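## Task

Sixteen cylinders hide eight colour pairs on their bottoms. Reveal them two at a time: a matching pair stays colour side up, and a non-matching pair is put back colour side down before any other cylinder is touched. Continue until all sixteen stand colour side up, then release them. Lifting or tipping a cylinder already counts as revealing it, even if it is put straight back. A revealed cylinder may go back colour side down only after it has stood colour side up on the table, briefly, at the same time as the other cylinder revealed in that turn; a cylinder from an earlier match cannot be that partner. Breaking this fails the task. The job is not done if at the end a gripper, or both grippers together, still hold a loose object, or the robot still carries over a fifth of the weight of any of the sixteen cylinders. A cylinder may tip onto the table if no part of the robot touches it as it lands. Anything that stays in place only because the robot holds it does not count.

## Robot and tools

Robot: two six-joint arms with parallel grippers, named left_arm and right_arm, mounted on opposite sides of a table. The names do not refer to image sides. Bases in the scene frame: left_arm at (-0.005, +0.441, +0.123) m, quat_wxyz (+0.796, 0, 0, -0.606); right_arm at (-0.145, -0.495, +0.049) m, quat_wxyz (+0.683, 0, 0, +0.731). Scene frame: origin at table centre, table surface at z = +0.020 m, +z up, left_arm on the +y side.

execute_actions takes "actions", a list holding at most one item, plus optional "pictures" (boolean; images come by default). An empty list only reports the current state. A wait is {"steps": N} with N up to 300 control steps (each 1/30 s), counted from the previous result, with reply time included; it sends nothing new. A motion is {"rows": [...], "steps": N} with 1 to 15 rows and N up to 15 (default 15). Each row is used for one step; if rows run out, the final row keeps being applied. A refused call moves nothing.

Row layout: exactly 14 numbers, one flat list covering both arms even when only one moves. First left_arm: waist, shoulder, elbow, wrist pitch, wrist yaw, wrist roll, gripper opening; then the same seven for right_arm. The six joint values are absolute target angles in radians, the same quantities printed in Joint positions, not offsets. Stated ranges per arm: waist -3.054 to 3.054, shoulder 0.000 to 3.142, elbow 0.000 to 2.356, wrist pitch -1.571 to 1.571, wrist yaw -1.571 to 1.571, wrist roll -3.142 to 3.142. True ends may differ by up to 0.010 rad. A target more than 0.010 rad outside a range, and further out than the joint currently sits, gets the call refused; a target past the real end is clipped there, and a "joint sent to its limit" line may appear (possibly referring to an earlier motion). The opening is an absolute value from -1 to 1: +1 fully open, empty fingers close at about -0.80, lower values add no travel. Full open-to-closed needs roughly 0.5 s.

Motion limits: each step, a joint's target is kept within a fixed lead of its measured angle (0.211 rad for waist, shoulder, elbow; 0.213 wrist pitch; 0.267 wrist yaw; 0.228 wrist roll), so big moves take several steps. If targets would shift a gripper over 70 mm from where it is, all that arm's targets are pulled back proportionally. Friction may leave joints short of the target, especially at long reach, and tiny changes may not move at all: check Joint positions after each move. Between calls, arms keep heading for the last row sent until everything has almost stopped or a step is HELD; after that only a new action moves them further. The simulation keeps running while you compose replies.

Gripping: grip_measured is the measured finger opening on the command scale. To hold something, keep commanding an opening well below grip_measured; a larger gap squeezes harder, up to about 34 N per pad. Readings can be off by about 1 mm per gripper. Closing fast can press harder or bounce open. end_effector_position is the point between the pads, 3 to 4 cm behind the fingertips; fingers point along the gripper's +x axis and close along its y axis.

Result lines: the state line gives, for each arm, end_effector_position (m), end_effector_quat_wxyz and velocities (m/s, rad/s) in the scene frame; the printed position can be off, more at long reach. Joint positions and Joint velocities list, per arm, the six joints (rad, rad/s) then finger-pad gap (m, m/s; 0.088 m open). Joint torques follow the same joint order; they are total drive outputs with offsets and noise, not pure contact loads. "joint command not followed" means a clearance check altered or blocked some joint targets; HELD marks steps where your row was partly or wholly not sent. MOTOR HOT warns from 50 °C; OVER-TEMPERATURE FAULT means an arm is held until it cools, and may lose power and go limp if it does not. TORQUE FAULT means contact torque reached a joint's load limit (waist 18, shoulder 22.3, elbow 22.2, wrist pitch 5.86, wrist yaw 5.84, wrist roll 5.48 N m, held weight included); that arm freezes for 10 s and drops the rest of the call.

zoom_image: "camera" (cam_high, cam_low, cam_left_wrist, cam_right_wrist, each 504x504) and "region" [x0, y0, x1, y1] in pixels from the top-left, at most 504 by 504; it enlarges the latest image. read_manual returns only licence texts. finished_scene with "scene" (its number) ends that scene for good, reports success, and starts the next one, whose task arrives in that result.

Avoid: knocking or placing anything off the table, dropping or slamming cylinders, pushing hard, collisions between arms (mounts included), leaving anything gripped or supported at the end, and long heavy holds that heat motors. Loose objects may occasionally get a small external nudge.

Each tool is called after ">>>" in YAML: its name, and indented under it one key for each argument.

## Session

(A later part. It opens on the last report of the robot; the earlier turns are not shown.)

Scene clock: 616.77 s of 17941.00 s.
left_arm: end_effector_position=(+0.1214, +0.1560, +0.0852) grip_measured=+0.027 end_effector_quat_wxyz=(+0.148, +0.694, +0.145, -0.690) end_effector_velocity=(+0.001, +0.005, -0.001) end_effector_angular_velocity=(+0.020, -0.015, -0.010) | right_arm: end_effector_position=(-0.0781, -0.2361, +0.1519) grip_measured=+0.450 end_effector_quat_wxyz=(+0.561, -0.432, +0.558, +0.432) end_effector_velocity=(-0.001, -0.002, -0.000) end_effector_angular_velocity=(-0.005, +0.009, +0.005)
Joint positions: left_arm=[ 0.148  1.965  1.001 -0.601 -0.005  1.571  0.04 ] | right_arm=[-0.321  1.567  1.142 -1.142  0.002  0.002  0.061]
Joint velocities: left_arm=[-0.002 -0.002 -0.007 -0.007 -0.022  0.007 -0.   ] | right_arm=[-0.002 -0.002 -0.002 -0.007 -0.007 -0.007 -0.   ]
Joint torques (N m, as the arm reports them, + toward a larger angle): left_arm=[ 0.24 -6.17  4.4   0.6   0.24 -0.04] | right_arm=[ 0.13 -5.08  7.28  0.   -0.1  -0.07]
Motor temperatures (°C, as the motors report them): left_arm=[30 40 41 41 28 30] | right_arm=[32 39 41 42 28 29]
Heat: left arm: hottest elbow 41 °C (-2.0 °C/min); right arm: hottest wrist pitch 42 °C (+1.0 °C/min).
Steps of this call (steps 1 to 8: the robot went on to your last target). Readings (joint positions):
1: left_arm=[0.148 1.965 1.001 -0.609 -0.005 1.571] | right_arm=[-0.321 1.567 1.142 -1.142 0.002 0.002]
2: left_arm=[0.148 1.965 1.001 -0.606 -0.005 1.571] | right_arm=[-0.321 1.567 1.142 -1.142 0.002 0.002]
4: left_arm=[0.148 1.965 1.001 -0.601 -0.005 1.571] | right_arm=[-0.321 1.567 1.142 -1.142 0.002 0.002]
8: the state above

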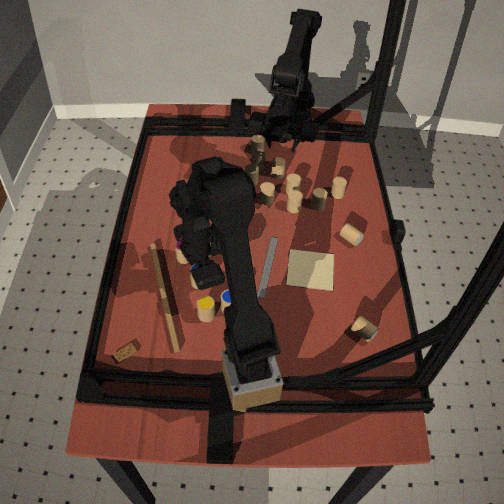

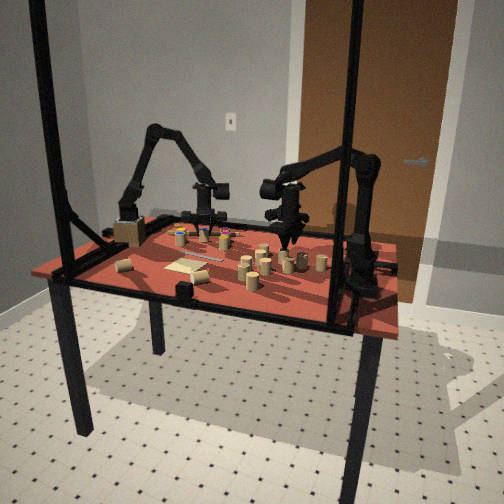

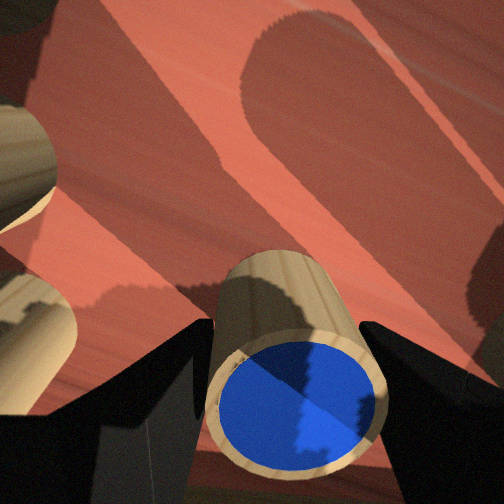

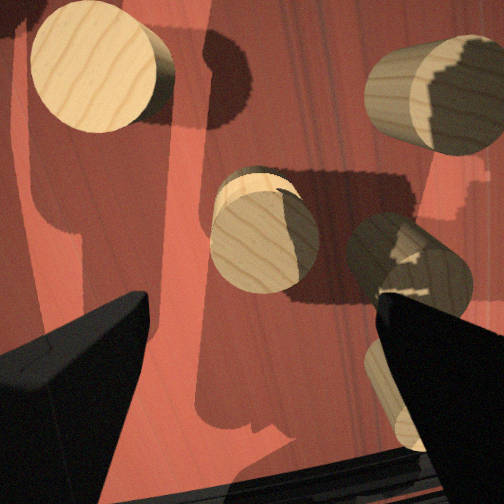

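>>> execute_actions:
  actions:
    - {"rows":[[0.15,1.976,0.993,-0.59,0,1.571,-0.3,-0.333,1.589,1.162,-1.144,0,-0.5,0.45],[0.15,1.976,0.993,-0.59,0,1.571,-0.3,-0.333,1.589,1.162,-1.144,0,-0.5,0.45],[0.15,1.976,0.993,-0.59,0,1.571,-0.3,-0.333,1.589,1.162,-1.144,0,-0.5,0.45],[0.15,1.976,0.993,-0.59,0,1.571,0.5,-0.333,1.589,1.162,-1.144,0,-0.5,0.45],[0.15,1.976,0.993,-0.59,0,1.571,0.5,-0.333,1.589,1.162,-1.144,0,-0.5,0.45],[0.15,1.976,0.993,-0.59,0,1.571,0.5,-0.333,1.589,1.162,-1.144,0,-0.5,0.45],[0.15,1.976,0.993,-0.59,0,1.571,0.5,-0.333,1.589,1.162,-1.144,0,-0.5,0.45],[0.15,1.976,0.993,-0.59,0,1.571,0.5,-0.333,1.589,1.162,-1.144,0,-0.5,0.45],[0.15,1.976,0.993,-0.59,0,1.571,0.5,-0.333,1.589,1.162,-1.144,0,-0.5,0.45],[0.15,1.92,1.032,-0.683,0,1.571,0.5,-0.333,1.589,1.162,-1.144,0,-0.5,0.45],[0.15,1.92,1.032,-0.683,0,1.571,0.5,-0.333,1.589,1.162,-1.144,0,-0.5,0.45],[0.15,1.87,1.07,-0.77,0,1.571,0.5,-0.333,1.615,1.095,-1.05,0,-0.5,0.45],[0.15,1.87,1.07,-0.77,0,1.571,0.5,-0.333,1.615,1.095,-1.05,0,-0.5,0.45],[0.15,1.82,1.11,-0.861,0,1.571,0.5,-0.333,1.615,1.095,-1.05,0,-0.5,0.45]],"steps":15}
  pictures: false

>>> execute_actions:
  actions:
    - {"rows":[[0.15,1.7,1.11,-0.861,0,1.571,0.6,-0.333,1.643,1.03,-0.957,0,-0.5,0.45],[0.15,1.7,1.11,-0.861,0,1.571,0.6,-0.333,1.643,1.03,-0.957,0,-0.5,0.45],[0.15,1.7,1.11,-0.861,0,1.571,0.6,-0.333,1.643,1.03,-0.957,0,-0.5,0.45],[-0.428,1.1,0.5,0.75,0,1.571,0.6,-0.333,1.677,0.957,-0.855,0,-0.5,0.45],[-0.428,1.1,0.5,0.75,0,1.571,0.6,-0.333,1.677,0.957,-0.855,0,-0.5,0.45],[-0.428,1.1,0.5,0.75,0,1.571,0.6,-0.333,1.677,0.957,-0.855,0,-0.5,0.45],[-0.428,1.1,0.5,0.75,0,1.571,0.6,-0.333,1.677,0.957,-0.855,0,-0.5,0.45],[-0.428,1.1,0.5,0.75,0,1.571,0.6,-0.333,1.677,0.957,-0.855,0,-0.5,0.45],[-0.428,1.1,0.5,0.75,0,1.571,0.6,-0.333,1.677,0.957,-0.855,0,-0.5,0.45],[-0.428,1.1,0.5,0.75,0,1.571,0.6,-0.333,1.677,0.957,-0.855,0,-0.5,0.1],[-0.428,1.1,0.5,0.75,0,1.571,0.6,-0.333,1.677,0.957,-0.855,0,-0.5,0.1],[-0.428,1.1,0.5,0.75,0,1.571,0.6,-0.333,1.677,0.957,-0.855,0,-0.5,0.1],[-0.428,1.1,0.5,0.75,0,1.571,0.6,-0.333,1.677,0.957,-0.855,0,-0.5,0.1],[-0.428,1.1,0.5,0.75,0,1.571,0.6,-0.333,1.677,0.957,-0.855,0,-0.5,0],[-0.428,1.1,0.5,0.75,0,1.571,0.6,-0.333,1.677,0.957,-0.855,0,-0.5,-0.3]],"steps":15}
  pictures: false

>>> execute_actions:
  actions:
    - {"rows":[[-0.428,1.1,0.35,0.75,0,1.571,0.6,-0.333,1.677,0.957,-0.855,0,-0.5,-0.3],[-0.428,1.1,0.35,0.75,0,1.571,0.6,-0.333,1.677,0.957,-0.855,0,-0.5,-0.3],[-0.428,1.1,0.35,0.75,0,1.571,0.6,-0.333,1.677,0.957,-0.855,0,-0.5,-0.3],[-0.428,1.1,0.35,0.75,0,1.571,0.6,-0.333,1.643,1.03,-0.957,0,-0.5,-0.3],[-0.428,1.1,0.35,0.75,0,1.571,0.6,-0.333,1.643,1.03,-0.957,0,-0.5,-0.3],[-0.428,1.1,0.35,0.75,0,1.571,0.6,-0.333,1.615,1.095,-1.05,0,-0.5,-0.3],[-0.428,1.1,0.35,0.75,0,1.571,0.6,-0.333,1.615,1.095,-1.05,0,-0.5,-0.3],[-0.428,1.1,0.35,0.75,0,1.571,0.6,-0.333,1.589,1.162,-1.144,0,-0.5,-0.3],[-0.428,1.1,0.35,0.75,0,1.571,0.6,-0.333,1.589,1.162,-1.144,0,-0.5,-0.3],[-0.428,1.1,0.35,0.75,0,1.571,0.6,-0.333,1.56,1.23,-1.2,0,-0.5,-0.3],[-0.428,1.1,0.35,0.75,0,1.571,0.6,-0.333,1.56,1.23,-1.2,0,-0.5,-0.3],[-0.428,1.1,0.35,0.75,0,1.571,0.6,-0.333,1.56,1.23,-1.2,0,-0.5,-0.3],[-0.428,1.1,0.35,0.75,0,1.571,0.6,-0.218,1.42,1.15,0,0,0,-0.3]],"steps":15}
  pictures: false

>>> execute_actions:
  actions:
    - {"rows":[[-0.428,1.1,0.35,0.75,0,1.571,0.6,-0.218,1.42,1.0,0.537,0,0,-0.3]],"steps":12}
  pictures: false

>>> execute_actions:
  actions:
    - {"rows":[[-0.428,1.1,0.35,0.75,0,1.571,0.6,-0.218,1.424,0.885,0.537,0,0,-0.3],[-0.428,1.1,0.35,0.75,0,1.571,0.6,-0.218,1.424,0.885,0.537,0,0,-0.3],[-0.428,1.1,0.35,0.75,0,1.571,0.6,-0.218,1.424,0.885,0.537,0,0,-0.3],[-0.428,1.1,0.35,0.75,0,1.571,0.6,-0.218,1.424,0.885,0.537,0,0,-0.3],[-0.428,1.31,0.47,0.84,0,1.571,0.6,-0.218,1.424,0.885,0.537,0,0,-0.3]],"steps":15}

Scene clock: 638.60 s of 17941.00 s.
left_arm: end_effector_position=(+0.1187, +0.1627, +0.1222) grip_measured=+0.493 end_effector_quat_wxyz=(+0.134, +0.691, +0.159, -0.693) end_effector_velocity=(+0.026, -0.049, +0.319) end_effector_angular_velocity=(-0.265, -0.143, +0.024) | right_arm: end_effector_position=(-0.0734, -0.2277, +0.1393) grip_measured=+0.450 end_effector_quat_wxyz=(+0.447, -0.552, +0.431, +0.557) end_effector_velocity=(-0.009, -0.037, -0.111) end_effector_angular_velocity=(-0.288, +0.084, +0.015)
Joint positions: left_arm=[ 0.148  1.882  1.064 -0.788 -0.004  1.571  0.063] | right_arm=[-0.33   1.596  1.12  -1.071  0.002 -0.494  0.061]
Joint velocities: left_arm=[ 0.002 -0.725  0.52  -0.945 -0.022 -0.022  0.004] | right_arm=[-0.007  0.203 -0.237  0.139 -0.007 -0.022  0.   ]
Joint torques (N m, as the arm reports them, + toward a larger angle): left_arm=[ 0.19 -7.75  6.44  0.37  0.22 -0.06] | right_arm=[-0.2  -5.79  5.31  0.19 -0.12 -0.1 ]
Motor temperatures (°C, as the motors report them): left_arm=[30 43 39 38 28 30] | right_arm=[31 39 40 39 28 29]
Heat: left arm: hottest shoulder 43 °C (+2.0 °C/min); right arm: hottest elbow 40 °C (+0.0 °C/min).
Steps of this call (steps 1 to 30: the robot went on to your last target; steps 31 to 640: nothing new was sent; steps 641 to 655: all 15 steps of this action). Readings (joint positions):
641: left_arm=[0.148 1.967 0.999 -0.598 -0.004 1.571] | right_arm=[-0.322 1.571 1.145 -1.143 0.002 -0.055]
642: left_arm=[0.148 1.967 0.999 -0.596 -0.004 1.571] | right_arm=[-0.324 1.573 1.147 -1.143 0.002 -0.130]
644: left_arm=[0.148 1.968 0.998 -0.593 -0.004 1.571] | right_arm=[-0.328 1.576 1.151 -1.143 0.002 -0.271]
648: left_arm=[0.148 1.969 0.998 -0.592 -0.004 1.571] | right_arm=[-0.330 1.578 1.152 -1.143 0.002 -0.451]
655: the state above

Scene clock: 639.10 s of 17941.00 s.
left_arm: end_effector_position=(-0.0526, +0.1297, +0.2403) grip_measured=+0.600 end_effector_quat_wxyz=(+0.261, +0.609, -0.357, -0.658) end_effector_velocity=(-0.059, -0.192, +0.309) end_effector_angular_velocity=(-1.934, +0.292, -0.074) | right_arm: end_effector_position=(-0.0747, -0.2330, +0.0821) grip_measured=+0.038 end_effector_quat_wxyz=(+0.438, -0.556, +0.438, +0.555) end_effector_velocity=(+0.001, -0.003, +0.000) end_effector_angular_velocity=(-0.009, -0.005, +0.020)
Joint positions: left_arm=[-0.418  1.129  0.52  -0.055  0.004  1.571  0.068] | right_arm=[-0.33   1.673  0.96  -0.858  0.002 -0.497  0.041]
Joint velocities: left_arm=[-0.105 -0.276 -0.261  1.941 -0.022 -0.022 -0.   ] | right_arm=[-0.002 -0.002 -0.002 -0.007  0.007 -0.022 -0.185]
Joint torques (N m, as the arm reports them, + toward a larger angle): left_arm=[-0.07 -3.9   7.38  2.17 -0.08 -0.08] | right_arm=[-0.24 -6.07  5.26  0.18 -0.11 -0.09]
Motor temperatures (°C, as the motors report them): left_arm=[30 43 39 38 28 30] | right_arm=[31 39 40 39 28 29]
Heat: left arm: hottest shoulder 43 °C (+2.0 °C/min); right arm: hottest elbow 40 °C (+0.0 °C/min).
Steps of this call (steps 1 to 15: all 15 steps of this action). Readings (joint positions):
1: left_arm=[0.148 1.842 1.077 -0.808 -0.004 1.571] | right_arm=[-0.330 1.604 1.102 -1.045 0.002 -0.495]
2: left_arm=[0.148 1.801 1.084 -0.827 -0.004 1.571] | right_arm=[-0.330 1.609 1.082 -1.010 0.002 -0.496]
4: left_arm=[0.131 1.705 1.060 -0.774 -0.015 1.571] | right_arm=[-0.330 1.629 1.042 -0.958 0.002 -0.497]
8: left_arm=[-0.128 1.444 0.821 -0.505 -0.004 1.572] | right_arm=[-0.330 1.668 0.971 -0.879 0.002 -0.497]
15: the state above

Scene clock: 639.60 s of 17941.00 s.
left_arm: end_effector_position=(-0.0586, +0.1060, +0.3346) grip_measured=+0.600 end_effector_quat_wxyz=(+0.453, +0.464, -0.534, -0.543) end_effector_velocity=(+0.000, -0.000, +0.036) end_effector_angular_velocity=(-0.165, +0.033, +0.005) | right_arm: end_effector_position=(-0.0847, -0.1922, +0.1871) grip_measured=+0.003 end_effector_quat_wxyz=(+0.555, -0.470, +0.383, +0.569) end_effector_velocity=(-0.203, +0.377, +0.331) end_effector_angular_velocity=(+2.725, +0.228, -1.162)
Joint positions: left_arm=[-0.425  1.1    0.351  0.729  0.004  1.571  0.068] | right_arm=[-0.264  1.484  1.169 -0.976  0.004 -0.3    0.039]
Joint velocities: left_arm=[-0.002 -0.002 -0.002  0.168 -0.007 -0.007 -0.   ] | right_arm=[ 0.794 -0.891 -0.125  1.853 -0.183  2.088 -0.001]
Joint torques (N m, as the arm reports them, + toward a larger angle): left_arm=[-0.27 -2.96  7.09  2.28 -0.09 -0.1 ] | right_arm=[-0.67 -6.29  5.73  0.91 -0.04  0.12]
Motor temperatures (°C, as the motors report them): left_arm=[30 43 39 38 28 30] | right_arm=[31 39 40 39 28 29]
Heat: left arm: hottest shoulder 43 °C (+2.0 °C/min); right arm: hottest elbow 40 °C (+0.0 °C/min).
Steps of this call (steps 1 to 15: all 15 steps of this action). Readings (joint positions):
1: left_arm=[-0.420 1.121 0.490 0.032 0.004 1.571] | right_arm=[-0.330 1.673 0.960 -0.857 0.001 -0.497]
2: left_arm=[-0.421 1.108 0.457 0.102 0.004 1.571] | right_arm=[-0.330 1.673 0.960 -0.857 0.001 -0.497]
4: left_arm=[-0.423 1.102 0.395 0.217 0.004 1.571] | right_arm=[-0.330 1.673 0.970 -0.878 0.001 -0.497]
8: left_arm=[-0.425 1.106 0.351 0.473 0.004 1.571] | right_arm=[-0.330 1.645 1.060 -1.028 0.001 -0.498]
15: the state above

Scene clock: 640.00 s of 17941.00 s.
left_arm: end_effector_position=(-0.0587, +0.1060, +0.3388) grip_measured=+0.600 end_effector_quat_wxyz=(+0.458, +0.459, -0.538, -0.539) end_effector_velocity=(-0.001, +0.001, -0.002) end_effector_angular_velocity=(+0.008, +0.006, +0.000) | right_arm: end_effector_position=(-0.0844, -0.0919, +0.2407) grip_measured=+0.003 end_effector_quat_wxyz=(+0.722, -0.199, +0.228, +0.623) end_effector_velocity=(+0.036, +0.236, +0.338) end_effector_angular_velocity=(+1.880, -0.260, -0.025)
Joint positions: left_arm=[-0.425  1.1    0.351  0.748  0.004  1.571  0.068] | right_arm=[-0.219  1.426  0.998 -0.187 -0.002 -0.006  0.039]
Joint velocities: left_arm=[-0.007 -0.002 -0.002 -0.007 -0.007 -0.007 -0.   ] | right_arm=[ 0.002 -0.002 -0.002  1.897  0.007  0.037 -0.   ]
Joint torques (N m, as the arm reports them, + toward a larger angle): left_arm=[-0.24 -3.02  7.09  2.16 -0.1  -0.1 ] | right_arm=[ 0.04 -7.31  7.76  1.44  0.02  0.09]
Motor temperatures (°C, as the motors report them): left_arm=[30 43 39 38 28 30] | right_arm=[31 39 40 39 28 29]
Heat: left arm: hottest shoulder 43 °C (+2.0 °C/min); right arm: hottest elbow 40 °C (+0.0 °C/min).
Steps of this call (steps 1 to 12: all 12 steps of this action). Readings (joint positions):
1: left_arm=[-0.425 1.100 0.351 0.734 0.004 1.571] | right_arm=[-0.242 1.457 1.147 -0.897 -0.001 -0.231]
2: left_arm=[-0.425 1.100 0.351 0.739 0.004 1.571] | right_arm=[-0.228 1.432 1.117 -0.826 -0.002 -0.161]
4: left_arm=[-0.425 1.100 0.351 0.745 0.004 1.571] | right_arm=[-0.219 1.416 1.057 -0.708 -0.002 -0.073]
8: left_arm=[-0.425 1.100 0.351 0.747 0.004 1.571] | right_arm=[-0.219 1.426 0.999 -0.453 -0.002 -0.017]
12: the state above

Scene clock: 640.50 s of 17941.00 s.
left_arm: end_effector_position=(-0.0646, +0.0691, +0.3369) grip_measured=+0.600 end_effector_quat_wxyz=(+0.457, +0.460, -0.537, -0.540) end_effector_velocity=(+0.001, -0.004, +0.010) end_effector_angular_velocity=(-0.028, -0.003, +0.010) | right_arm: end_effector_position=(-0.0794, -0.0595, +0.3366) grip_measured=+0.003 end_effector_quat_wxyz=(+0.758, -0.007, +0.005, +0.652) end_effector_velocity=(-0.000, -0.002, +0.015) end_effector_angular_velocity=(+0.074, -0.019, +0.005)
Joint positions: left_arm=[-0.426  1.303  0.46   0.837  0.004  1.571  0.068] | right_arm=[-0.219  1.423  0.888  0.519 -0.002 -0.003  0.039]
Joint velocities: left_arm=[ 0.002  0.002  0.022  0.007 -0.007  0.007 -0.   ] | right_arm=[-0.002 -0.007 -0.012  0.081 -0.007 -0.007 -0.   ]
Joint torques (N m, as the arm reports them, + toward a larger angle): left_arm=[-0.2  -3.41  7.97  2.15 -0.09 -0.08] | right_arm=[ 0.12 -6.55  7.3   1.91  0.02  0.11]
Motor temperatures (°C, as the motors report them): left_arm=[30 43 39 38 28 30] | right_arm=[31 39 40 39 28 29]
Heat: left arm: hottest shoulder 43 °C (+2.0 °C/min); right arm: hottest elbow 40 °C (+0.0 °C/min).
Steps of this call (steps 1 to 15: all 15 steps of this action). Readings (joint positions):
1: left_arm=[-0.425 1.100 0.351 0.748 0.004 1.571] | right_arm=[-0.219 1.426 0.985 -0.113 -0.002 -0.005]
2: left_arm=[-0.425 1.100 0.351 0.748 0.004 1.571] | right_arm=[-0.219 1.423 0.964 -0.045 -0.002 -0.004]
4: left_arm=[-0.425 1.100 0.351 0.748 0.004 1.571] | right_arm=[-0.219 1.422 0.923 0.078 -0.002 -0.004]
8: left_arm=[-0.426 1.266 0.445 0.819 0.004 1.571] | right_arm=[-0.219 1.427 0.885 0.329 -0.002 -0.003]
15: the state above

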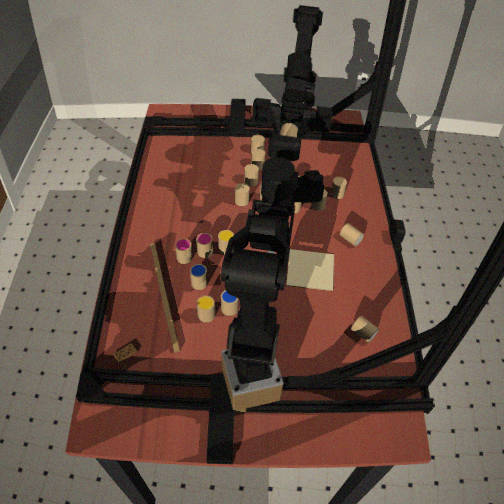

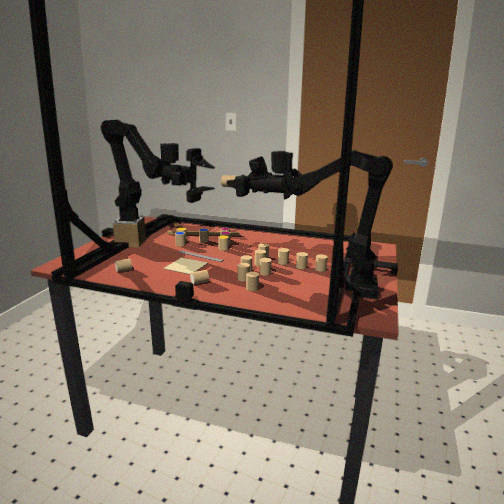

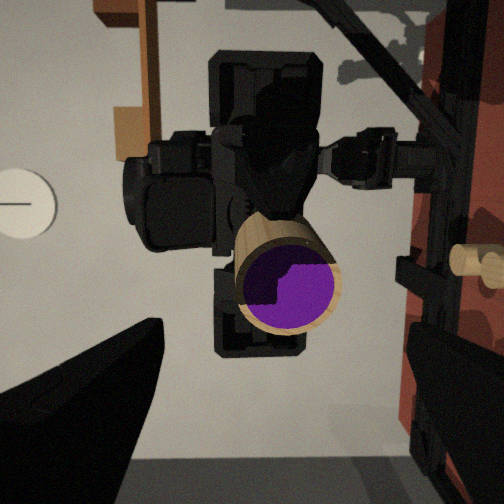

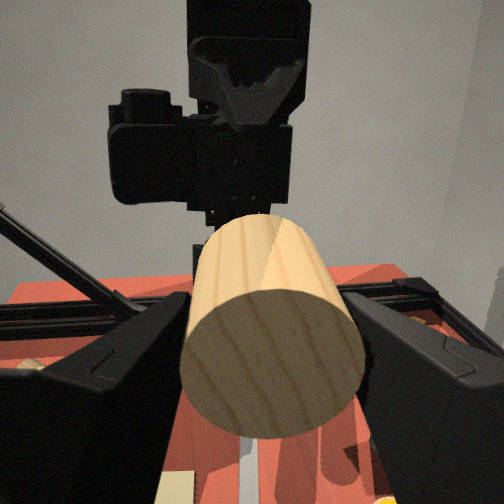

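>>> execute_actions:
  actions:
    - {"rows":[[-0.428,1.4,0.545,0.86,0,1.571,0.6,-0.218,1.424,0.885,0.525,0,0,-0.3],[-0.428,1.4,0.545,0.86,0,1.571,0.6,-0.218,1.424,0.885,0.525,0,0,-0.3],[-0.428,1.4,0.545,0.86,0,1.571,0.6,-0.218,1.424,0.885,0.525,0,0,-0.3],[-0.428,1.49,0.62,0.876,0,1.571,0.6,-0.218,1.424,0.885,0.525,0,0,-0.3],[-0.428,1.49,0.62,0.876,0,1.571,0.6,-0.218,1.424,0.885,0.525,0,0,-0.3],[-0.428,1.49,0.62,0.876,0,1.571,0.6,-0.218,1.424,0.885,0.525,0,0,-0.3],[-0.428,1.585,0.698,0.892,0,1.571,0.6,-0.218,1.424,0.885,0.525,0,0,-0.3],[-0.428,1.585,0.698,0.892,0,1.571,0.6,-0.218,1.424,0.885,0.525,0,0,-0.3],[-0.428,1.585,0.698,0.892,0,1.571,0.6,-0.218,1.424,0.885,0.525,0,0,-0.3],[-0.428,1.585,0.698,0.892,0,1.571,0.6,-0.218,1.424,0.885,0.525,0,0,-0.3],[-0.428,1.585,0.698,0.892,0,1.571,0.6,-0.218,1.424,0.885,0.525,0,0,-0.3],[-0.428,1.585,0.698,0.892,0,1.571,0.1,-0.218,1.424,0.885,0.525,0,0,-0.3]],"steps":15}
  pictures: false

>>> execute_actions:
  actions:
    - {"rows":[[-0.428,1.585,0.698,0.892,0,1.571,0,-0.218,1.424,0.885,0.525,0,0,-0.3],[-0.428,1.585,0.698,0.892,0,1.571,-0.3,-0.218,1.424,0.885,0.525,0,0,-0.3],[-0.428,1.585,0.698,0.892,0,1.571,-0.3,-0.218,1.424,0.885,0.525,0,0,-0.3],[-0.428,1.585,0.698,0.892,0,1.571,-0.3,-0.218,1.424,0.885,0.525,0,0,-0.3],[-0.428,1.585,0.698,0.892,0,1.571,-0.3,-0.218,1.424,0.885,0.525,0,0,-0.3],[-0.428,1.585,0.698,0.892,0,1.571,-0.3,-0.218,1.424,0.885,0.525,0,0,0.5],[-0.428,1.585,0.698,0.892,0,1.571,-0.3,-0.218,1.424,0.885,0.525,0,0,0.5],[-0.428,1.585,0.698,0.892,0,1.571,-0.3,-0.218,1.424,0.885,0.525,0,0,0.5],[-0.428,1.585,0.698,0.892,0,1.571,-0.3,-0.218,1.424,0.885,0.525,0,0,0.5],[-0.428,1.585,0.698,0.892,0,1.571,-0.3,-0.218,1.424,0.885,0.525,0,0,0.5],[-0.428,1.47,0.6,0.872,0,1.571,-0.3,-0.218,1.424,0.885,0.525,0,0,0.5],[-0.428,1.47,0.6,0.872,0,1.571,-0.3,-0.218,1.424,0.885,0.525,0,0,0.5],[-0.428,1.47,0.6,0.872,0,1.571,-0.3,-0.218,1.424,0.885,0.525,0,0,0.5],[-0.428,1.31,0.47,0.84,0,1.571,-0.3,-0.218,1.424,0.885,0.525,0,0,0.5]],"steps":15}
  pictures: false

>>> execute_actions:
  actions:
    - {"rows":[[-0.428,1.31,0.47,0.84,0,1.571,-0.3,-0.218,1.424,0.885,0.537,0,0,0.5],[-0.428,1.31,0.47,0.84,0,1.571,-0.3,-0.218,1.424,0.885,0.537,0,0,0.5],[-0.03,1.31,0.7,-0.86,0,1.571,-0.3,-0.3,1.3,0.9,-1.144,0,0,0.45]],"steps":15}
  pictures: false

>>> execute_actions:
  actions:
    - {"rows":[[-0.03,1.7,1.1,-0.86,0,1.571,-0.3,-0.584,1.4,1.0,-1.144,0,0,0.45],[-0.03,1.7,1.1,-0.86,0,1.571,-0.3,-0.584,1.4,1.0,-1.144,0,0,0.45],[-0.03,1.7,1.1,-0.86,0,1.571,-0.3,-0.584,1.4,1.0,-1.144,0,0,0.45],[-0.03,1.7,1.1,-0.86,0,1.571,-0.3,-0.584,1.4,1.0,-1.144,0,0,0.45],[-0.03,1.7,1.1,-0.86,0,1.571,-0.3,-0.584,1.4,1.0,-1.144,0,0,0.45],[-0.03,1.7,1.1,-0.86,0,1.571,-0.3,-0.584,1.4,1.0,-1.144,0,0,0.45],[-0.03,1.7,1.1,-0.86,0,1.571,-0.3,-0.584,1.535,1.11,-1.145,0,0,0.45],[-0.03,1.7,1.1,-0.86,0,1.571,-0.3,-0.584,1.535,1.11,-1.145,0,0,0.45],[-0.03,1.7,1.1,-0.86,0,1.571,-0.3,-0.584,1.535,1.11,-1.145,0,0,0.45],[-0.03,1.7,1.1,-0.86,0,1.571,-0.3,-0.584,1.535,1.11,-1.145,0,0,0.45],[-0.03,1.82,1.11,-0.861,0,1.571,-0.3,-0.584,1.535,1.11,-1.145,0,0,0.45]],"steps":15}
  pictures: false

>>> execute_actions:
  actions:
    - {"rows":[[-0.03,1.82,1.11,-0.861,0,1.571,-0.3,-0.584,1.535,1.11,-1.145,0,0,0.45],[-0.03,1.82,1.11,-0.861,0,1.571,-0.3,-0.584,1.535,1.11,-1.145,0,0,0.45],[-0.03,1.87,1.07,-0.77,0,1.571,-0.3,-0.584,1.535,1.11,-1.145,0,0,0.45],[-0.03,1.87,1.07,-0.77,0,1.571,-0.3,-0.584,1.535,1.11,-1.145,0,0,0.45],[-0.03,1.87,1.07,-0.77,0,1.571,-0.3,-0.584,1.535,1.11,-1.145,0,0,0.45],[-0.03,1.92,1.032,-0.683,0,1.571,-0.3,-0.584,1.535,1.11,-1.145,0,0,0.45],[-0.03,1.92,1.032,-0.683,0,1.571,-0.3,-0.584,1.535,1.11,-1.145,0,0,0.45],[-0.03,1.92,1.032,-0.683,0,1.571,-0.3,-0.584,1.535,1.11,-1.145,0,0,0.45],[-0.03,1.953,1.009,-0.627,0,1.571,-0.3,-0.584,1.535,1.11,-1.145,0,0,0.45],[-0.03,1.953,1.009,-0.627,0,1.571,-0.3,-0.584,1.535,1.11,-1.145,0,0,0.45],[-0.03,1.953,1.009,-0.627,0,1.571,-0.3,-0.584,1.535,1.11,-1.145,0,0,0.45],[-0.03,1.973,0.995,-0.594,0,1.571,-0.3,-0.584,1.535,1.11,-1.145,0,0,0.45]],"steps":15}

Scene clock: 664.50 s of 17941.00 s.
left_arm: end_effector_position=(-0.0747, +0.0055, +0.3374) grip_measured=+0.186 end_effector_quat_wxyz=(+0.458, +0.459, -0.538, -0.539) end_effector_velocity=(+0.001, -0.007, +0.019) end_effector_angular_velocity=(-0.054, +0.016, +0.020) | right_arm: end_effector_position=(-0.0795, -0.0595, +0.3370) grip_measured=+0.003 end_effector_quat_wxyz=(+0.758, -0.005, +0.004, +0.652) end_effector_velocity=(-0.002, -0.000, +0.002) end_effector_angular_velocity=(+0.004, -0.023, +0.020)
Joint positions: left_arm=[-0.426  1.577  0.686  0.889  0.004  1.571  0.048] | right_arm=[-0.219  1.424  0.886  0.525 -0.002 -0.002  0.039]
Joint velocities: left_arm=[-0.002  0.007  0.042  0.022 -0.022 -0.007 -0.093] | right_arm=[-0.002 -0.002 -0.002  0.007 -0.022 -0.022 -0.   ]
Joint torques (N m, as the arm reports them, + toward a larger angle): left_arm=[-0.15 -5.02  7.94  2.2  -0.08 -0.1 ] | right_arm=[ 0.01 -6.56  7.44  1.46  0.03  0.11]
Motor temperatures (°C, as the motors report them): left_arm=[30 41 41 41 28 30] | right_arm=[31 39 40 42 28 29]
Heat: left arm: hottest shoulder 41 °C (+0.0 °C/min); right arm: hottest wrist pitch 42 °C (+1.0 °C/min).
Steps of this call (steps 1 to 30: the robot went on to your last target; steps 31 to 705: nothing new was sent; steps 706 to 720: all 15 steps of this action). Readings (joint positions):
706: left_arm=[-0.426 1.321 0.475 0.843 0.004 1.571] | right_arm=[-0.219 1.424 0.886 0.534 -0.002 -0.002]
707: left_arm=[-0.426 1.344 0.495 0.849 0.004 1.571] | right_arm=[-0.219 1.424 0.886 0.532 -0.002 -0.002]
709: left_arm=[-0.426 1.393 0.536 0.857 0.004 1.571] | right_arm=[-0.219 1.424 0.886 0.528 -0.002 -0.002]
713: left_arm=[-0.426 1.510 0.636 0.881 0.004 1.571] | right_arm=[-0.219 1.424 0.886 0.526 -0.002 -0.002]
720: the state above

Scene clock: 665.00 s of 17941.00 s.
left_arm: end_effector_position=(-0.0690, +0.0417, +0.3369) grip_measured=+0.029 end_effector_quat_wxyz=(+0.455, +0.462, -0.535, -0.541) end_effector_velocity=(+0.062, +0.379, -0.001) end_effector_angular_velocity=(-0.040, +0.014, +0.010) | right_arm: end_effector_position=(-0.0796, -0.0595, +0.3370) grip_measured=+0.487 end_effector_quat_wxyz=(+0.758, -0.005, +0.004, +0.653) end_effector_velocity=(-0.000, -0.001, +0.004) end_effector_angular_velocity=(+0.013, +0.006, +0.005)
Joint positions: left_arm=[-0.426  1.425  0.557  0.855  0.004  1.571  0.04 ] | right_arm=[-0.219  1.424  0.886  0.525 -0.002 -0.002  0.063]
Joint velocities: left_arm=[ 0.002 -1.614 -1.36  -0.212 -0.007 -0.007 -0.   ] | right_arm=[-0.002 -0.007 -0.002  0.007 -0.007  0.007  0.007]
Joint torques (N m, as the arm reports them, + toward a larger angle): left_arm=[-0.14 -4.66  8.27  2.27 -0.06 -0.11] | right_arm=[ 0.05 -6.68  7.41  1.41  0.01  0.1 ]
Motor temperatures (°C, as the motors report them): left_arm=[30 41 41 41 28 30] | right_arm=[31 39 40 42 28 29]
Heat: left arm: hottest shoulder 41 °C (+0.0 °C/min); right arm: hottest wrist pitch 42 °C (+1.0 °C/min).
Steps of this call (steps 1 to 15: all 15 steps of this action). Readings (joint positions):
1: left_arm=[-0.426 1.578 0.687 0.889 0.004 1.571] | right_arm=[-0.219 1.424 0.886 0.525 -0.002 -0.002]
2: left_arm=[-0.426 1.578 0.688 0.888 0.004 1.571] | right_arm=[-0.219 1.424 0.886 0.527 -0.002 -0.002]
4: left_arm=[-0.426 1.579 0.688 0.890 0.004 1.571] | right_arm=[-0.219 1.424 0.886 0.526 -0.002 -0.002]
8: left_arm=[-0.426 1.579 0.688 0.890 0.004 1.571] | right_arm=[-0.219 1.424 0.886 0.526 -0.002 -0.002]
15: the state above

Scene clock: 665.50 s of 17941.00 s.
left_arm: end_effector_position=(+0.0828, +0.0794, +0.2732) grip_measured=+0.030 end_effector_quat_wxyz=(+0.414, +0.656, -0.266, -0.572) end_effector_velocity=(-0.053, +0.218, -0.355) end_effector_angular_velocity=(+1.867, +0.455, +0.008) | right_arm: end_effector_position=(-0.0615, -0.1407, +0.2240) grip_measured=+0.450 end_effector_quat_wxyz=(+0.735, -0.217, +0.272, +0.582) end_effector_velocity=(-0.065, -0.273, -0.326) end_effector_angular_velocity=(-1.909, +0.450, +0.008)
Joint positions: left_arm=[-0.032  1.312  0.694  0.057 -0.005  1.571  0.04 ] | right_arm=[-0.3    1.303  0.901 -0.309  0.001 -0.002  0.061]
Joint velocities: left_arm=[-0.002 -0.007 -0.002 -1.927 -0.007 -0.007 -0.002] | right_arm=[-0.002 -0.002 -0.007 -1.956 -0.007 -0.007 -0.   ]
Joint torques (N m, as the arm reports them, + toward a larger angle): left_arm=[ 0.05 -4.63  7.97  1.92  0.22 -0.1 ] | right_arm=[-0.03 -6.05  7.37  0.96 -0.05  0.08]
Motor temperatures (°C, as the motors report them): left_arm=[30 41 41 41 28 30] | right_arm=[31 39 40 42 28 29]
Heat: left arm: hottest shoulder 41 °C (+0.0 °C/min); right arm: hottest wrist pitch 42 °C (+1.0 °C/min).
Steps of this call (steps 1 to 15: all 15 steps of this action). Readings (joint positions):
1: left_arm=[-0.426 1.380 0.520 0.852 0.004 1.571] | right_arm=[-0.219 1.424 0.886 0.525 -0.002 -0.002]
2: left_arm=[-0.426 1.351 0.501 0.850 0.004 1.571] | right_arm=[-0.219 1.424 0.886 0.529 -0.002 -0.002]
4: left_arm=[-0.367 1.333 0.556 0.742 0.019 1.571] | right_arm=[-0.244 1.382 0.891 0.402 -0.007 -0.002]
8: left_arm=[-0.148 1.318 0.671 0.527 0.006 1.571] | right_arm=[-0.298 1.310 0.899 0.150 0.002 -0.002]
15: the state above

Scene clock: 666.00 s of 17941.00 s.
left_arm: end_effector_position=(+0.0696, +0.1337, +0.1535) grip_measured=+0.028 end_effector_quat_wxyz=(+0.099, +0.705, +0.069, -0.699) end_effector_velocity=(-0.040, +0.176, -0.174) end_effector_angular_velocity=(+1.109, +0.246, -0.009) | right_arm: end_effector_position=(-0.0171, -0.2692, +0.1502) grip_measured=+0.450 end_effector_quat_wxyz=(+0.617, -0.354, +0.604, +0.359) end_effector_velocity=(-0.026, -0.041, +0.018) end_effector_angular_velocity=(-0.195, +0.136, +0.005)
Joint positions: left_arm=[-0.032  1.802  1.101 -0.826 -0.004  1.571  0.04 ] | right_arm=[-0.583  1.525  1.094 -1.119  0.003 -0.002  0.061]
Joint velocities: left_arm=[-0.002  0.515 -0.071 -0.549 -0.022  0.007 -0.   ] | right_arm=[-0.002 -0.002  0.076 -0.315 -0.022 -0.007 -0.   ]
Joint torques (N m, as the arm reports them, + toward a larger angle): left_arm=[ 0.17 -8.2   7.45  0.93  0.24 -0.06] | right_arm=[-0.1  -5.06  7.43  0.03 -0.12  0.05]
Motor temperatures (°C, as the motors report them): left_arm=[30 41 41 41 28 30] | right_arm=[32 39 40 42 28 29]
Heat: left arm: hottest shoulder 41 °C (+0.0 °C/min); right arm: hottest wrist pitch 42 °C (+1.0 °C/min).
Steps of this call (steps 1 to 15: all 15 steps of this action). Readings (joint positions):
1: left_arm=[-0.032 1.346 0.730 -0.029 -0.004 1.571] | right_arm=[-0.318 1.314 0.912 -0.382 -0.015 -0.002]
2: left_arm=[-0.032 1.404 0.788 -0.089 -0.004 1.571] | right_arm=[-0.369 1.334 0.932 -0.442 -0.016 -0.002]
4: left_arm=[-0.032 1.539 0.921 -0.210 -0.004 1.571] | right_arm=[-0.489 1.374 0.969 -0.561 0.001 -0.002]
8: left_arm=[-0.032 1.676 1.066 -0.462 -0.004 1.571] | right_arm=[-0.582 1.443 1.035 -0.839 0.007 -0.002]
15: the state above

Scene clock: 666.50 s of 17941.00 s.
left_arm: end_effector_position=(+0.0681, +0.1397, +0.0852) grip_measured=+0.027 end_effector_quat_wxyz=(+0.083, +0.704, +0.085, -0.701) end_effector_velocity=(+0.001, +0.008, -0.042) end_effector_angular_velocity=(+0.022, -0.017, +0.005) | right_arm: end_effector_position=(-0.0188, -0.2722, +0.1516) grip_measured=+0.450 end_effector_quat_wxyz=(+0.612, -0.357, +0.609, +0.356) end_effector_velocity=(-0.002, -0.002, -0.001) end_effector_angular_velocity=(-0.007, +0.012, +0.005)
Joint positions: left_arm=[-0.032  1.965  1.001 -0.61  -0.004  1.571  0.04 ] | right_arm=[-0.583  1.525  1.1   -1.143  0.003 -0.002  0.061]
Joint velocities: left_arm=[-0.002  0.1   -0.071  0.154 -0.022 -0.007 -0.   ] | right_arm=[-0.002  0.002 -0.002 -0.007 -0.007 -0.007 -0.   ]
Joint torques (N m, as the arm reports them, + toward a larger angle): left_arm=[ 0.11 -6.71  4.71  0.61  0.23 -0.02] | right_arm=[-0.09 -4.83  7.24 -0.01 -0.12  0.08]
Motor temperatures (°C, as the motors report them): left_arm=[30 41 41 41 28 30] | right_arm=[32 39 40 41 28 29]
Heat: left arm: hottest shoulder 41 °C (+0.0 °C/min); right arm: hottest wrist pitch 41 °C (+0.0 °C/min).
Steps of this call (steps 1 to 15: all 15 steps of this action). Readings (joint positions):
1: left_arm=[-0.032 1.815 1.099 -0.838 -0.004 1.571] | right_arm=[-0.583 1.525 1.096 -1.127 0.003 -0.002]
2: left_arm=[-0.032 1.821 1.099 -0.845 -0.004 1.571] | right_arm=[-0.583 1.525 1.098 -1.133 0.003 -0.002]
4: left_arm=[-0.032 1.832 1.090 -0.808 -0.004 1.571] | right_arm=[-0.583 1.525 1.100 -1.138 0.003 -0.002]
8: left_arm=[-0.032 1.886 1.059 -0.715 -0.004 1.571] | right_arm=[-0.583 1.525 1.100 -1.142 0.003 -0.002]
15: the state above

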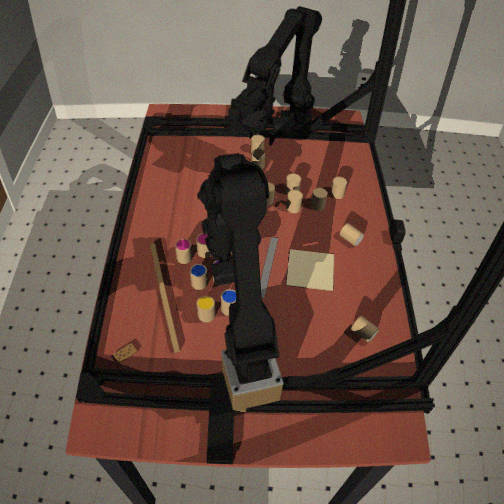

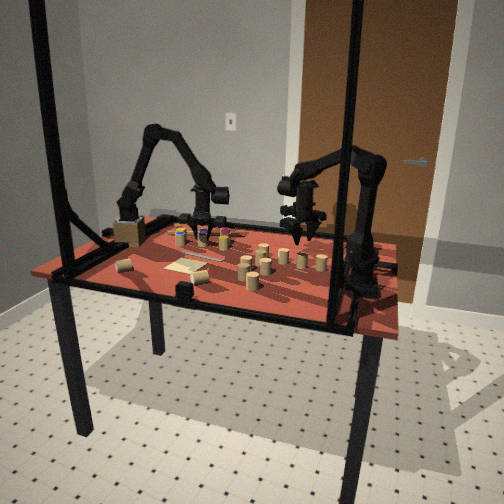

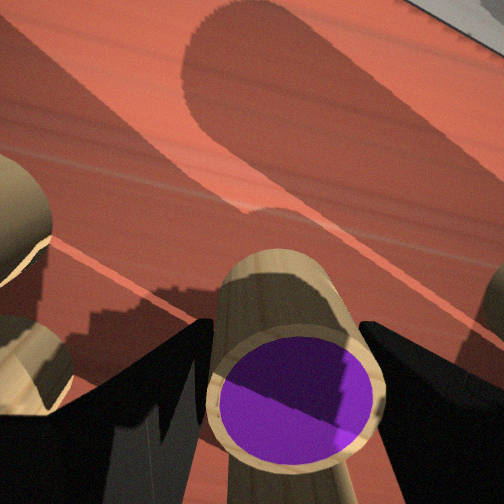

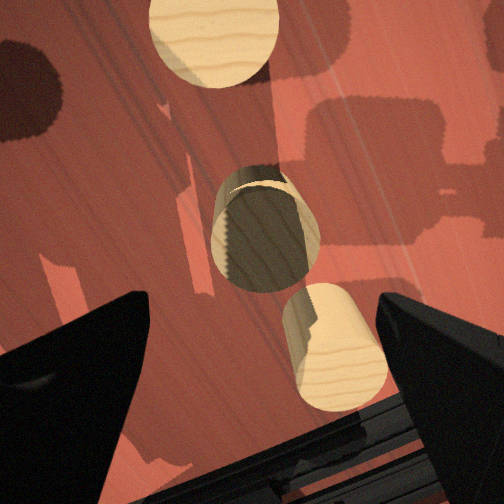

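>>> execute_actions:
  actions:
    - {"rows":[[-0.03,1.973,0.995,-0.594,0,1.571,0.5,-0.598,1.54,1.113,-1.145,0,-0.2,0.45],[-0.03,1.973,0.995,-0.594,0,1.571,0.5,-0.598,1.54,1.113,-1.145,0,-0.2,0.45],[-0.03,1.973,0.995,-0.594,0,1.571,0.5,-0.598,1.568,1.043,-1.046,0,-0.2,0.45],[-0.03,1.973,0.995,-0.594,0,1.571,0.5,-0.598,1.568,1.043,-1.046,0,-0.2,0.45],[-0.03,1.973,0.995,-0.594,0,1.571,0.5,-0.598,1.568,1.043,-1.046,0,-0.2,0.45],[-0.03,1.973,0.995,-0.594,0,1.571,0.5,-0.598,1.598,0.973,-0.946,0,-0.2,0.45],[-0.03,1.92,1.032,-0.683,0,1.571,0.5,-0.598,1.598,0.973,-0.946,0,-0.2,0.45],[-0.03,1.92,1.032,-0.683,0,1.571,0.5,-0.598,1.598,0.973,-0.946,0,-0.2,0.45],[-0.03,1.87,1.07,-0.77,0,1.571,0.5,-0.598,1.63,0.904,-0.848,0,-0.2,0.45],[-0.03,1.87,1.07,-0.77,0,1.571,0.5,-0.598,1.63,0.904,-0.848,0,-0.2,0.45],[-0.03,1.82,1.11,-0.861,0,1.571,0.5,-0.598,1.63,0.904,-0.848,0,-0.2,0.45],[-0.03,1.82,1.11,-0.861,0,1.571,0.5,-0.598,1.63,0.904,-0.848,0,-0.2,0.45],[-0.03,1.7,1.11,-0.861,0,1.571,0.5,-0.598,1.63,0.904,-0.848,0,-0.2,0.45],[-0.03,1.7,1.11,-0.861,0,1.571,0.5,-0.598,1.63,0.904,-0.848,0,-0.2,0.45],[-0.03,1.7,1.11,-0.861,0,1.571,0.5,-0.598,1.63,0.904,-0.848,0,-0.2,0.1]],"steps":15}
  pictures: false

>>> execute_actions:
  actions:
    - {"rows":[[-0.428,1.1,0.5,0.75,0,1.571,0.6,-0.598,1.63,0.904,-0.848,0,-0.2,0.1],[-0.428,1.1,0.5,0.75,0,1.571,0.6,-0.598,1.63,0.904,-0.848,0,-0.2,0.1],[-0.428,1.1,0.5,0.75,0,1.571,0.6,-0.598,1.63,0.904,-0.848,0,-0.2,0.1],[-0.428,1.1,0.5,0.75,0,1.571,0.6,-0.598,1.63,0.904,-0.848,0,-0.2,0],[-0.428,1.1,0.5,0.75,0,1.571,0.6,-0.598,1.63,0.904,-0.848,0,-0.2,-0.3],[-0.428,1.1,0.5,0.75,0,1.571,0.6,-0.598,1.63,0.904,-0.848,0,-0.2,-0.3],[-0.428,1.1,0.5,0.75,0,1.571,0.6,-0.598,1.63,0.904,-0.848,0,-0.2,-0.3],[-0.428,1.1,0.5,0.75,0,1.571,0.6,-0.598,1.63,0.904,-0.848,0,-0.2,-0.3],[-0.428,1.1,0.5,0.75,0,1.571,0.6,-0.598,1.598,0.973,-0.946,0,-0.2,-0.3],[-0.428,1.1,0.5,0.75,0,1.571,0.6,-0.598,1.598,0.973,-0.946,0,-0.2,-0.3],[-0.428,1.1,0.5,0.75,0,1.571,0.6,-0.598,1.568,1.043,-1.046,0,-0.2,-0.3],[-0.428,1.1,0.5,0.75,0,1.571,0.6,-0.598,1.568,1.043,-1.046,0,-0.2,-0.3],[-0.428,1.1,0.5,0.75,0,1.571,0.6,-0.598,1.54,1.113,-1.145,0,-0.2,-0.3],[-0.428,1.1,0.5,0.75,0,1.571,0.6,-0.598,1.54,1.113,-1.145,0,-0.2,-0.3],[-0.428,1.1,0.5,0.75,0,1.571,0.6,-0.598,1.51,1.18,-1.2,0,-0.2,-0.3]],"steps":15}
  pictures: false

>>> execute_actions:
  actions:
    - {"rows":[[-0.428,1.1,0.35,0.75,0,1.571,0.6,-0.598,1.51,1.18,-1.2,0,-0.2,-0.3],[-0.428,1.1,0.35,0.75,0,1.571,0.6,-0.598,1.51,1.18,-1.2,0,-0.2,-0.3],[-0.428,1.1,0.35,0.75,0,1.571,0.6,-0.218,1.4,1.12,0,0,0,-0.3],[-0.428,1.1,0.35,0.75,0,1.571,0.6,-0.218,1.4,1.12,0,0,0,-0.3],[-0.428,1.1,0.35,0.75,0,1.571,0.6,-0.218,1.4,1.12,0,0,0,-0.3],[-0.428,1.1,0.35,0.75,0,1.571,0.6,-0.218,1.4,1.12,0,0,0,-0.3],[-0.428,1.1,0.35,0.75,0,1.571,0.6,-0.218,1.42,1.0,0.53,0,0,-0.3]],"steps":15}
  pictures: false

>>> execute_actions:
  actions:
    - {"rows":[[-0.428,1.1,0.35,0.75,0,1.571,0.6,-0.218,1.424,0.885,0.53,0,0,-0.3],[-0.428,1.1,0.35,0.75,0,1.571,0.6,-0.218,1.424,0.885,0.53,0,0,-0.3],[-0.428,1.1,0.35,0.75,0,1.571,0.6,-0.218,1.424,0.885,0.53,0,0,-0.3],[-0.428,1.1,0.35,0.75,0,1.571,0.6,-0.218,1.424,0.885,0.53,0,0,-0.3],[-0.428,1.1,0.35,0.75,0,1.571,0.6,-0.218,1.424,0.885,0.53,0,0,-0.3],[-0.428,1.1,0.35,0.75,0,1.571,0.6,-0.218,1.424,0.885,0.53,0,0,-0.3],[-0.428,1.31,0.47,0.84,0,1.571,0.6,-0.218,1.424,0.885,0.53,0,0,-0.3]],"steps":15}
  pictures: false

>>> execute_actions:
  actions:
    - {"steps":6}

Scene clock: 687.67 s of 17941.00 s.
left_arm: end_effector_position=(+0.0689, +0.1367, +0.1628) grip_measured=+0.498 end_effector_quat_wxyz=(+0.105, +0.706, +0.063, -0.698) end_effector_velocity=(+0.025, -0.101, +0.383) end_effector_angular_velocity=(-1.102, -0.275, +0.005) | right_arm: end_effector_position=(-0.0159, -0.2733, +0.0821) grip_measured=+0.389 end_effector_quat_wxyz=(+0.573, -0.413, +0.578, +0.409) end_effector_velocity=(+0.010, +0.018, -0.005) end_effector_angular_velocity=(+0.094, -0.046, +0.005)
Joint positions: left_arm=[-0.031  1.763  1.093 -0.84  -0.004  1.571  0.063] | right_arm=[-0.595  1.626  0.908 -0.861  0.002 -0.197  0.058]
Joint velocities: left_arm=[-0.002 -1.106  0.256 -0.227 -0.007 -0.007  0.001] | right_arm=[-0.002 -0.002 -0.022  0.125 -0.007 -0.007 -0.191]
Joint torques (N m, as the arm reports them, + toward a larger angle): left_arm=[ 0.08 -4.84  6.    0.55  0.22 -0.04] | right_arm=[-0.23 -5.86  5.43  0.35 -0.13 -0.07]
Motor temperatures (°C, as the motors report them): left_arm=[30 43 39 38 28 30] | right_arm=[32 38 40 39 28 29]
Heat: left arm: hottest shoulder 43 °C (+1.0 °C/min); right arm: hottest elbow 40 °C (-1.0 °C/min).
Steps of this call (steps 1 to 30: the robot went on to your last target; steps 31 to 620: nothing new was sent; steps 621 to 635: all 15 steps of this action). Readings (joint positions):
621: left_arm=[-0.031 1.968 0.998 -0.594 -0.004 1.571] | right_arm=[-0.585 1.528 1.102 -1.143 0.002 -0.044]
622: left_arm=[-0.031 1.968 0.998 -0.594 -0.004 1.571] | right_arm=[-0.588 1.528 1.102 -1.143 0.002 -0.099]
624: left_arm=[-0.031 1.968 0.998 -0.594 -0.004 1.571] | right_arm=[-0.593 1.533 1.085 -1.095 0.002 -0.153]
628: left_arm=[-0.031 1.958 1.009 -0.640 -0.004 1.571] | right_arm=[-0.595 1.571 1.016 -0.988 0.002 -0.188]
635: the state above

Scene clock: 688.17 s of 17941.00 s.
left_arm: end_effector_position=(-0.0578, +0.1098, +0.2770) grip_measured=+0.600 end_effector_quat_wxyz=(+0.324, +0.569, -0.419, -0.629) end_effector_velocity=(-0.031, -0.181, +0.411) end_effector_angular_velocity=(-2.046, +0.336, +0.004) | right_arm: end_effector_position=(-0.0153, -0.2725, +0.1355) grip_measured=+0.003 end_effector_quat_wxyz=(+0.568, -0.415, +0.583, +0.407) end_effector_velocity=(+0.026, +0.043, +0.410) end_effector_angular_velocity=(+0.318, -0.177, -0.000)
Joint positions: left_arm=[-0.424  1.114  0.51   0.144  0.005  1.571  0.068] | right_arm=[-0.596  1.568  1.075 -1.104  0.002 -0.197  0.039]
Joint velocities: left_arm=[-0.012 -0.1   -0.027  2.    -0.007 -0.022  0.   ] | right_arm=[-0.007 -0.515  1.175 -1.326 -0.007 -0.007 -0.001]
Joint torques (N m, as the arm reports them, + toward a larger angle): left_arm=[-0.14 -3.95  6.49  2.1  -0.1  -0.06] | right_arm=[-0.22 -8.33  8.   -0.1  -0.09 -0.08]
Motor temperatures (°C, as the motors report them): left_arm=[30 43 39 38 28 30] | right_arm=[32 38 40 39 28 29]
Heat: left arm: hottest shoulder 43 °C (+1.0 °C/min); right arm: hottest elbow 40 °C (+0.0 °C/min).
Steps of this call (steps 1 to 15: all 15 steps of this action). Readings (joint positions):
1: left_arm=[-0.048 1.706 1.062 -0.777 -0.014 1.571] | right_arm=[-0.595 1.626 0.908 -0.856 0.002 -0.197]
2: left_arm=[-0.099 1.640 1.006 -0.695 -0.018 1.571] | right_arm=[-0.595 1.626 0.908 -0.852 0.002 -0.197]
4: left_arm=[-0.237 1.507 0.884 -0.573 -0.006 1.571] | right_arm=[-0.595 1.626 0.908 -0.851 0.002 -0.197]
8: left_arm=[-0.416 1.251 0.633 -0.309 0.006 1.571] | right_arm=[-0.596 1.626 0.908 -0.849 0.002 -0.197]
15: the state above

Scene clock: 688.67 s of 17941.00 s.
left_arm: end_effector_position=(-0.0588, +0.1059, +0.3396) grip_measured=+0.600 end_effector_quat_wxyz=(+0.458, +0.459, -0.538, -0.539) end_effector_velocity=(+0.002, -0.000, +0.025) end_effector_angular_velocity=(-0.119, +0.011, +0.010) | right_arm: end_effector_position=(-0.0875, -0.1117, +0.2169) grip_measured=+0.003 end_effector_quat_wxyz=(+0.703, -0.242, +0.280, +0.607) end_effector_velocity=(+0.046, +0.303, +0.324) end_effector_angular_velocity=(+2.022, -0.297, -0.002)
Joint positions: left_arm=[-0.425  1.098  0.354  0.743  0.005  1.571  0.068] | right_arm=[-0.219  1.425  0.998 -0.332 -0.003 -0.004  0.039]
Joint velocities: left_arm=[ 0.002  0.002 -0.002  0.125 -0.007  0.007 -0.   ] | right_arm=[-0.002 -0.002 -0.002  2.044 -0.007  0.007 -0.   ]
Joint torques (N m, as the arm reports them, + toward a larger angle): left_arm=[-0.22 -2.88  6.84  2.06 -0.13 -0.09] | right_arm=[ 0.01 -6.97  7.64  1.41  0.05  0.1 ]
Motor temperatures (°C, as the motors report them): left_arm=[30 43 39 38 28 30] | right_arm=[32 38 40 39 28 29]
Heat: left arm: hottest shoulder 43 °C (+1.0 °C/min); right arm: hottest elbow 40 °C (+0.0 °C/min).
Steps of this call (steps 1 to 15: all 15 steps of this action). Readings (joint positions):
1: left_arm=[-0.425 1.111 0.487 0.228 0.005 1.571] | right_arm=[-0.596 1.553 1.109 -1.137 0.002 -0.197]
2: left_arm=[-0.425 1.101 0.457 0.299 0.005 1.571] | right_arm=[-0.596 1.537 1.136 -1.154 0.002 -0.197]
4: left_arm=[-0.425 1.097 0.395 0.414 0.005 1.571] | right_arm=[-0.523 1.477 1.136 -1.042 0.017 -0.101]
8: left_arm=[-0.425 1.105 0.351 0.657 0.005 1.571] | right_arm=[-0.287 1.417 1.095 -0.771 -0.003 -0.025]
15: the state above

Scene clock: 689.17 s of 17941.00 s.
left_arm: end_effector_position=(-0.0647, +0.0696, +0.3354) grip_measured=+0.600 end_effector_quat_wxyz=(+0.455, +0.461, -0.536, -0.541) end_effector_velocity=(+0.000, -0.010, +0.021) end_effector_angular_velocity=(-0.066, +0.033, +0.010) | right_arm: end_effector_position=(-0.0795, -0.0592, +0.3301) grip_measured=+0.003 end_effector_quat_wxyz=(+0.757, -0.014, +0.014, +0.653) end_effector_velocity=(+0.002, +0.001, +0.057) end_effector_angular_velocity=(+0.264, -0.033, -0.010)
Joint positions: left_arm=[-0.426  1.303  0.457  0.835  0.005  1.571  0.068] | right_arm=[-0.219  1.427  0.885  0.5   -0.003 -0.003  0.039]
Joint velocities: left_arm=[ 0.002  0.027  0.046  0.051 -0.007 -0.022 -0.   ] | right_arm=[-0.002 -0.002 -0.007  0.271  0.007  0.007 -0.   ]
Joint torques (N m, as the arm reports them, + toward a larger angle): left_arm=[-0.21 -3.59  8.16  2.19 -0.12 -0.07] | right_arm=[ 0.05 -6.91  7.45  1.59  0.05  0.12]
Motor temperatures (°C, as the motors report them): left_arm=[30 43 39 38 28 30] | right_arm=[32 38 40 39 28 29]
Heat: left arm: hottest shoulder 43 °C (+1.0 °C/min); right arm: hottest elbow 40 °C (+0.0 °C/min).
Steps of this call (steps 1 to 15: all 15 steps of this action). Readings (joint positions):
1: left_arm=[-0.425 1.098 0.353 0.746 0.005 1.571] | right_arm=[-0.219 1.425 0.986 -0.254 -0.003 -0.004]
2: left_arm=[-0.425 1.098 0.353 0.746 0.005 1.571] | right_arm=[-0.219 1.421 0.968 -0.185 -0.003 -0.004]
4: left_arm=[-0.425 1.098 0.353 0.747 0.005 1.571] | right_arm=[-0.219 1.419 0.927 -0.062 -0.003 -0.004]
8: left_arm=[-0.426 1.186 0.398 0.799 0.005 1.571] | right_arm=[-0.219 1.427 0.885 0.189 -0.003 -0.003]
15: the state above

Scene clock: 689.37 s of 17941.00 s.
left_arm: end_effector_position=(-0.0648, +0.0689, +0.3375) grip_measured=+0.600 end_effector_quat_wxyz=(+0.457, +0.459, -0.538, -0.540) end_effector_velocity=(+0.000, -0.000, -0.005) end_effector_angular_velocity=(+0.020, +0.019, +0.005) | right_arm: end_effector_position=(-0.0795, -0.0590, +0.3356) grip_measured=+0.003 end_effector_quat_wxyz=(+0.758, -0.006, +0.005, +0.653) end_effector_velocity=(-0.000, -0.001, +0.005) end_effector_angular_velocity=(+0.018, -0.025, +0.005)
Joint positions: left_arm=[-0.426  1.304  0.461  0.838  0.005  1.571  0.068] | right_arm=[-0.219  1.427  0.885  0.525 -0.003 -0.003  0.039]
Joint velocities: left_arm=[-0.002  0.007 -0.002 -0.007 -0.007 -0.022 -0.   ] | right_arm=[-0.002 -0.002 -0.002  0.022 -0.007 -0.022 -0.   ]
Joint torques (N m, as the arm reports them, + toward a larger angle): left_arm=[-0.24 -3.35  8.09  2.17 -0.12 -0.08] | right_arm=[ 0.05 -6.89  7.51  1.58  0.06  0.11]
Motor temperatures (°C, as the motors report them): left_arm=[30 43 39 38 28 30] | right_arm=[32 38 40 39 28 29]
Heat: left arm: hottest shoulder 43 °C (+1.0 °C/min); right arm: hottest elbow 40 °C (+0.0 °C/min).
Steps of this call (steps 1 to 6: the robot went on to your last target). Readings (joint positions):
1: left_arm=[-0.426 1.303 0.459 0.836 0.005 1.571] | right_arm=[-0.219 1.427 0.885 0.507 -0.003 -0.003]
2: left_arm=[-0.426 1.303 0.460 0.837 0.005 1.571] | right_arm=[-0.219 1.427 0.885 0.512 -0.003 -0.003]
4: left_arm=[-0.426 1.303 0.461 0.838 0.005 1.571] | right_arm=[-0.219 1.427 0.885 0.522 -0.003 -0.003]
6: the state above

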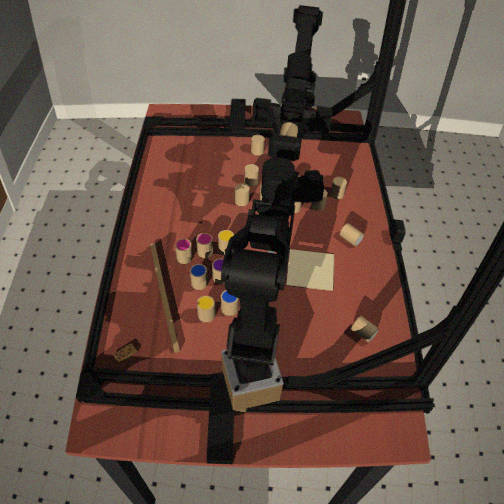

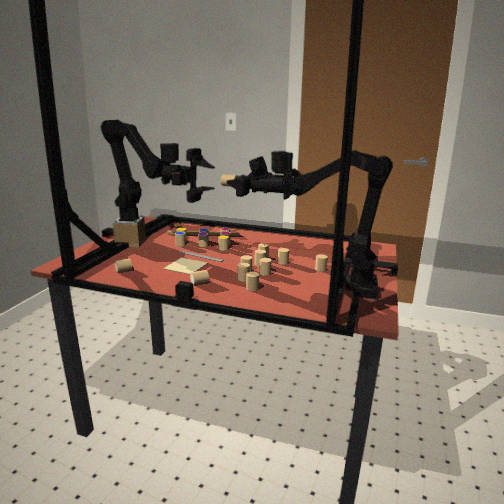

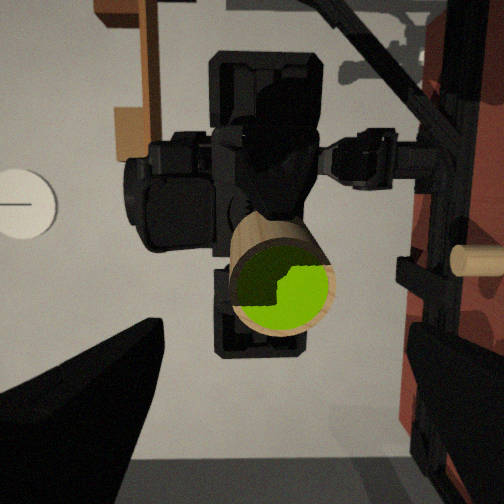

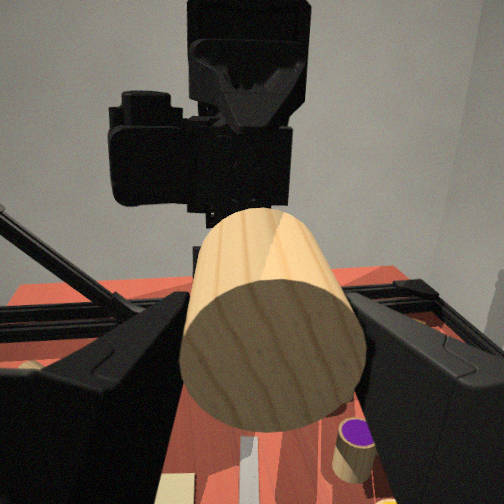

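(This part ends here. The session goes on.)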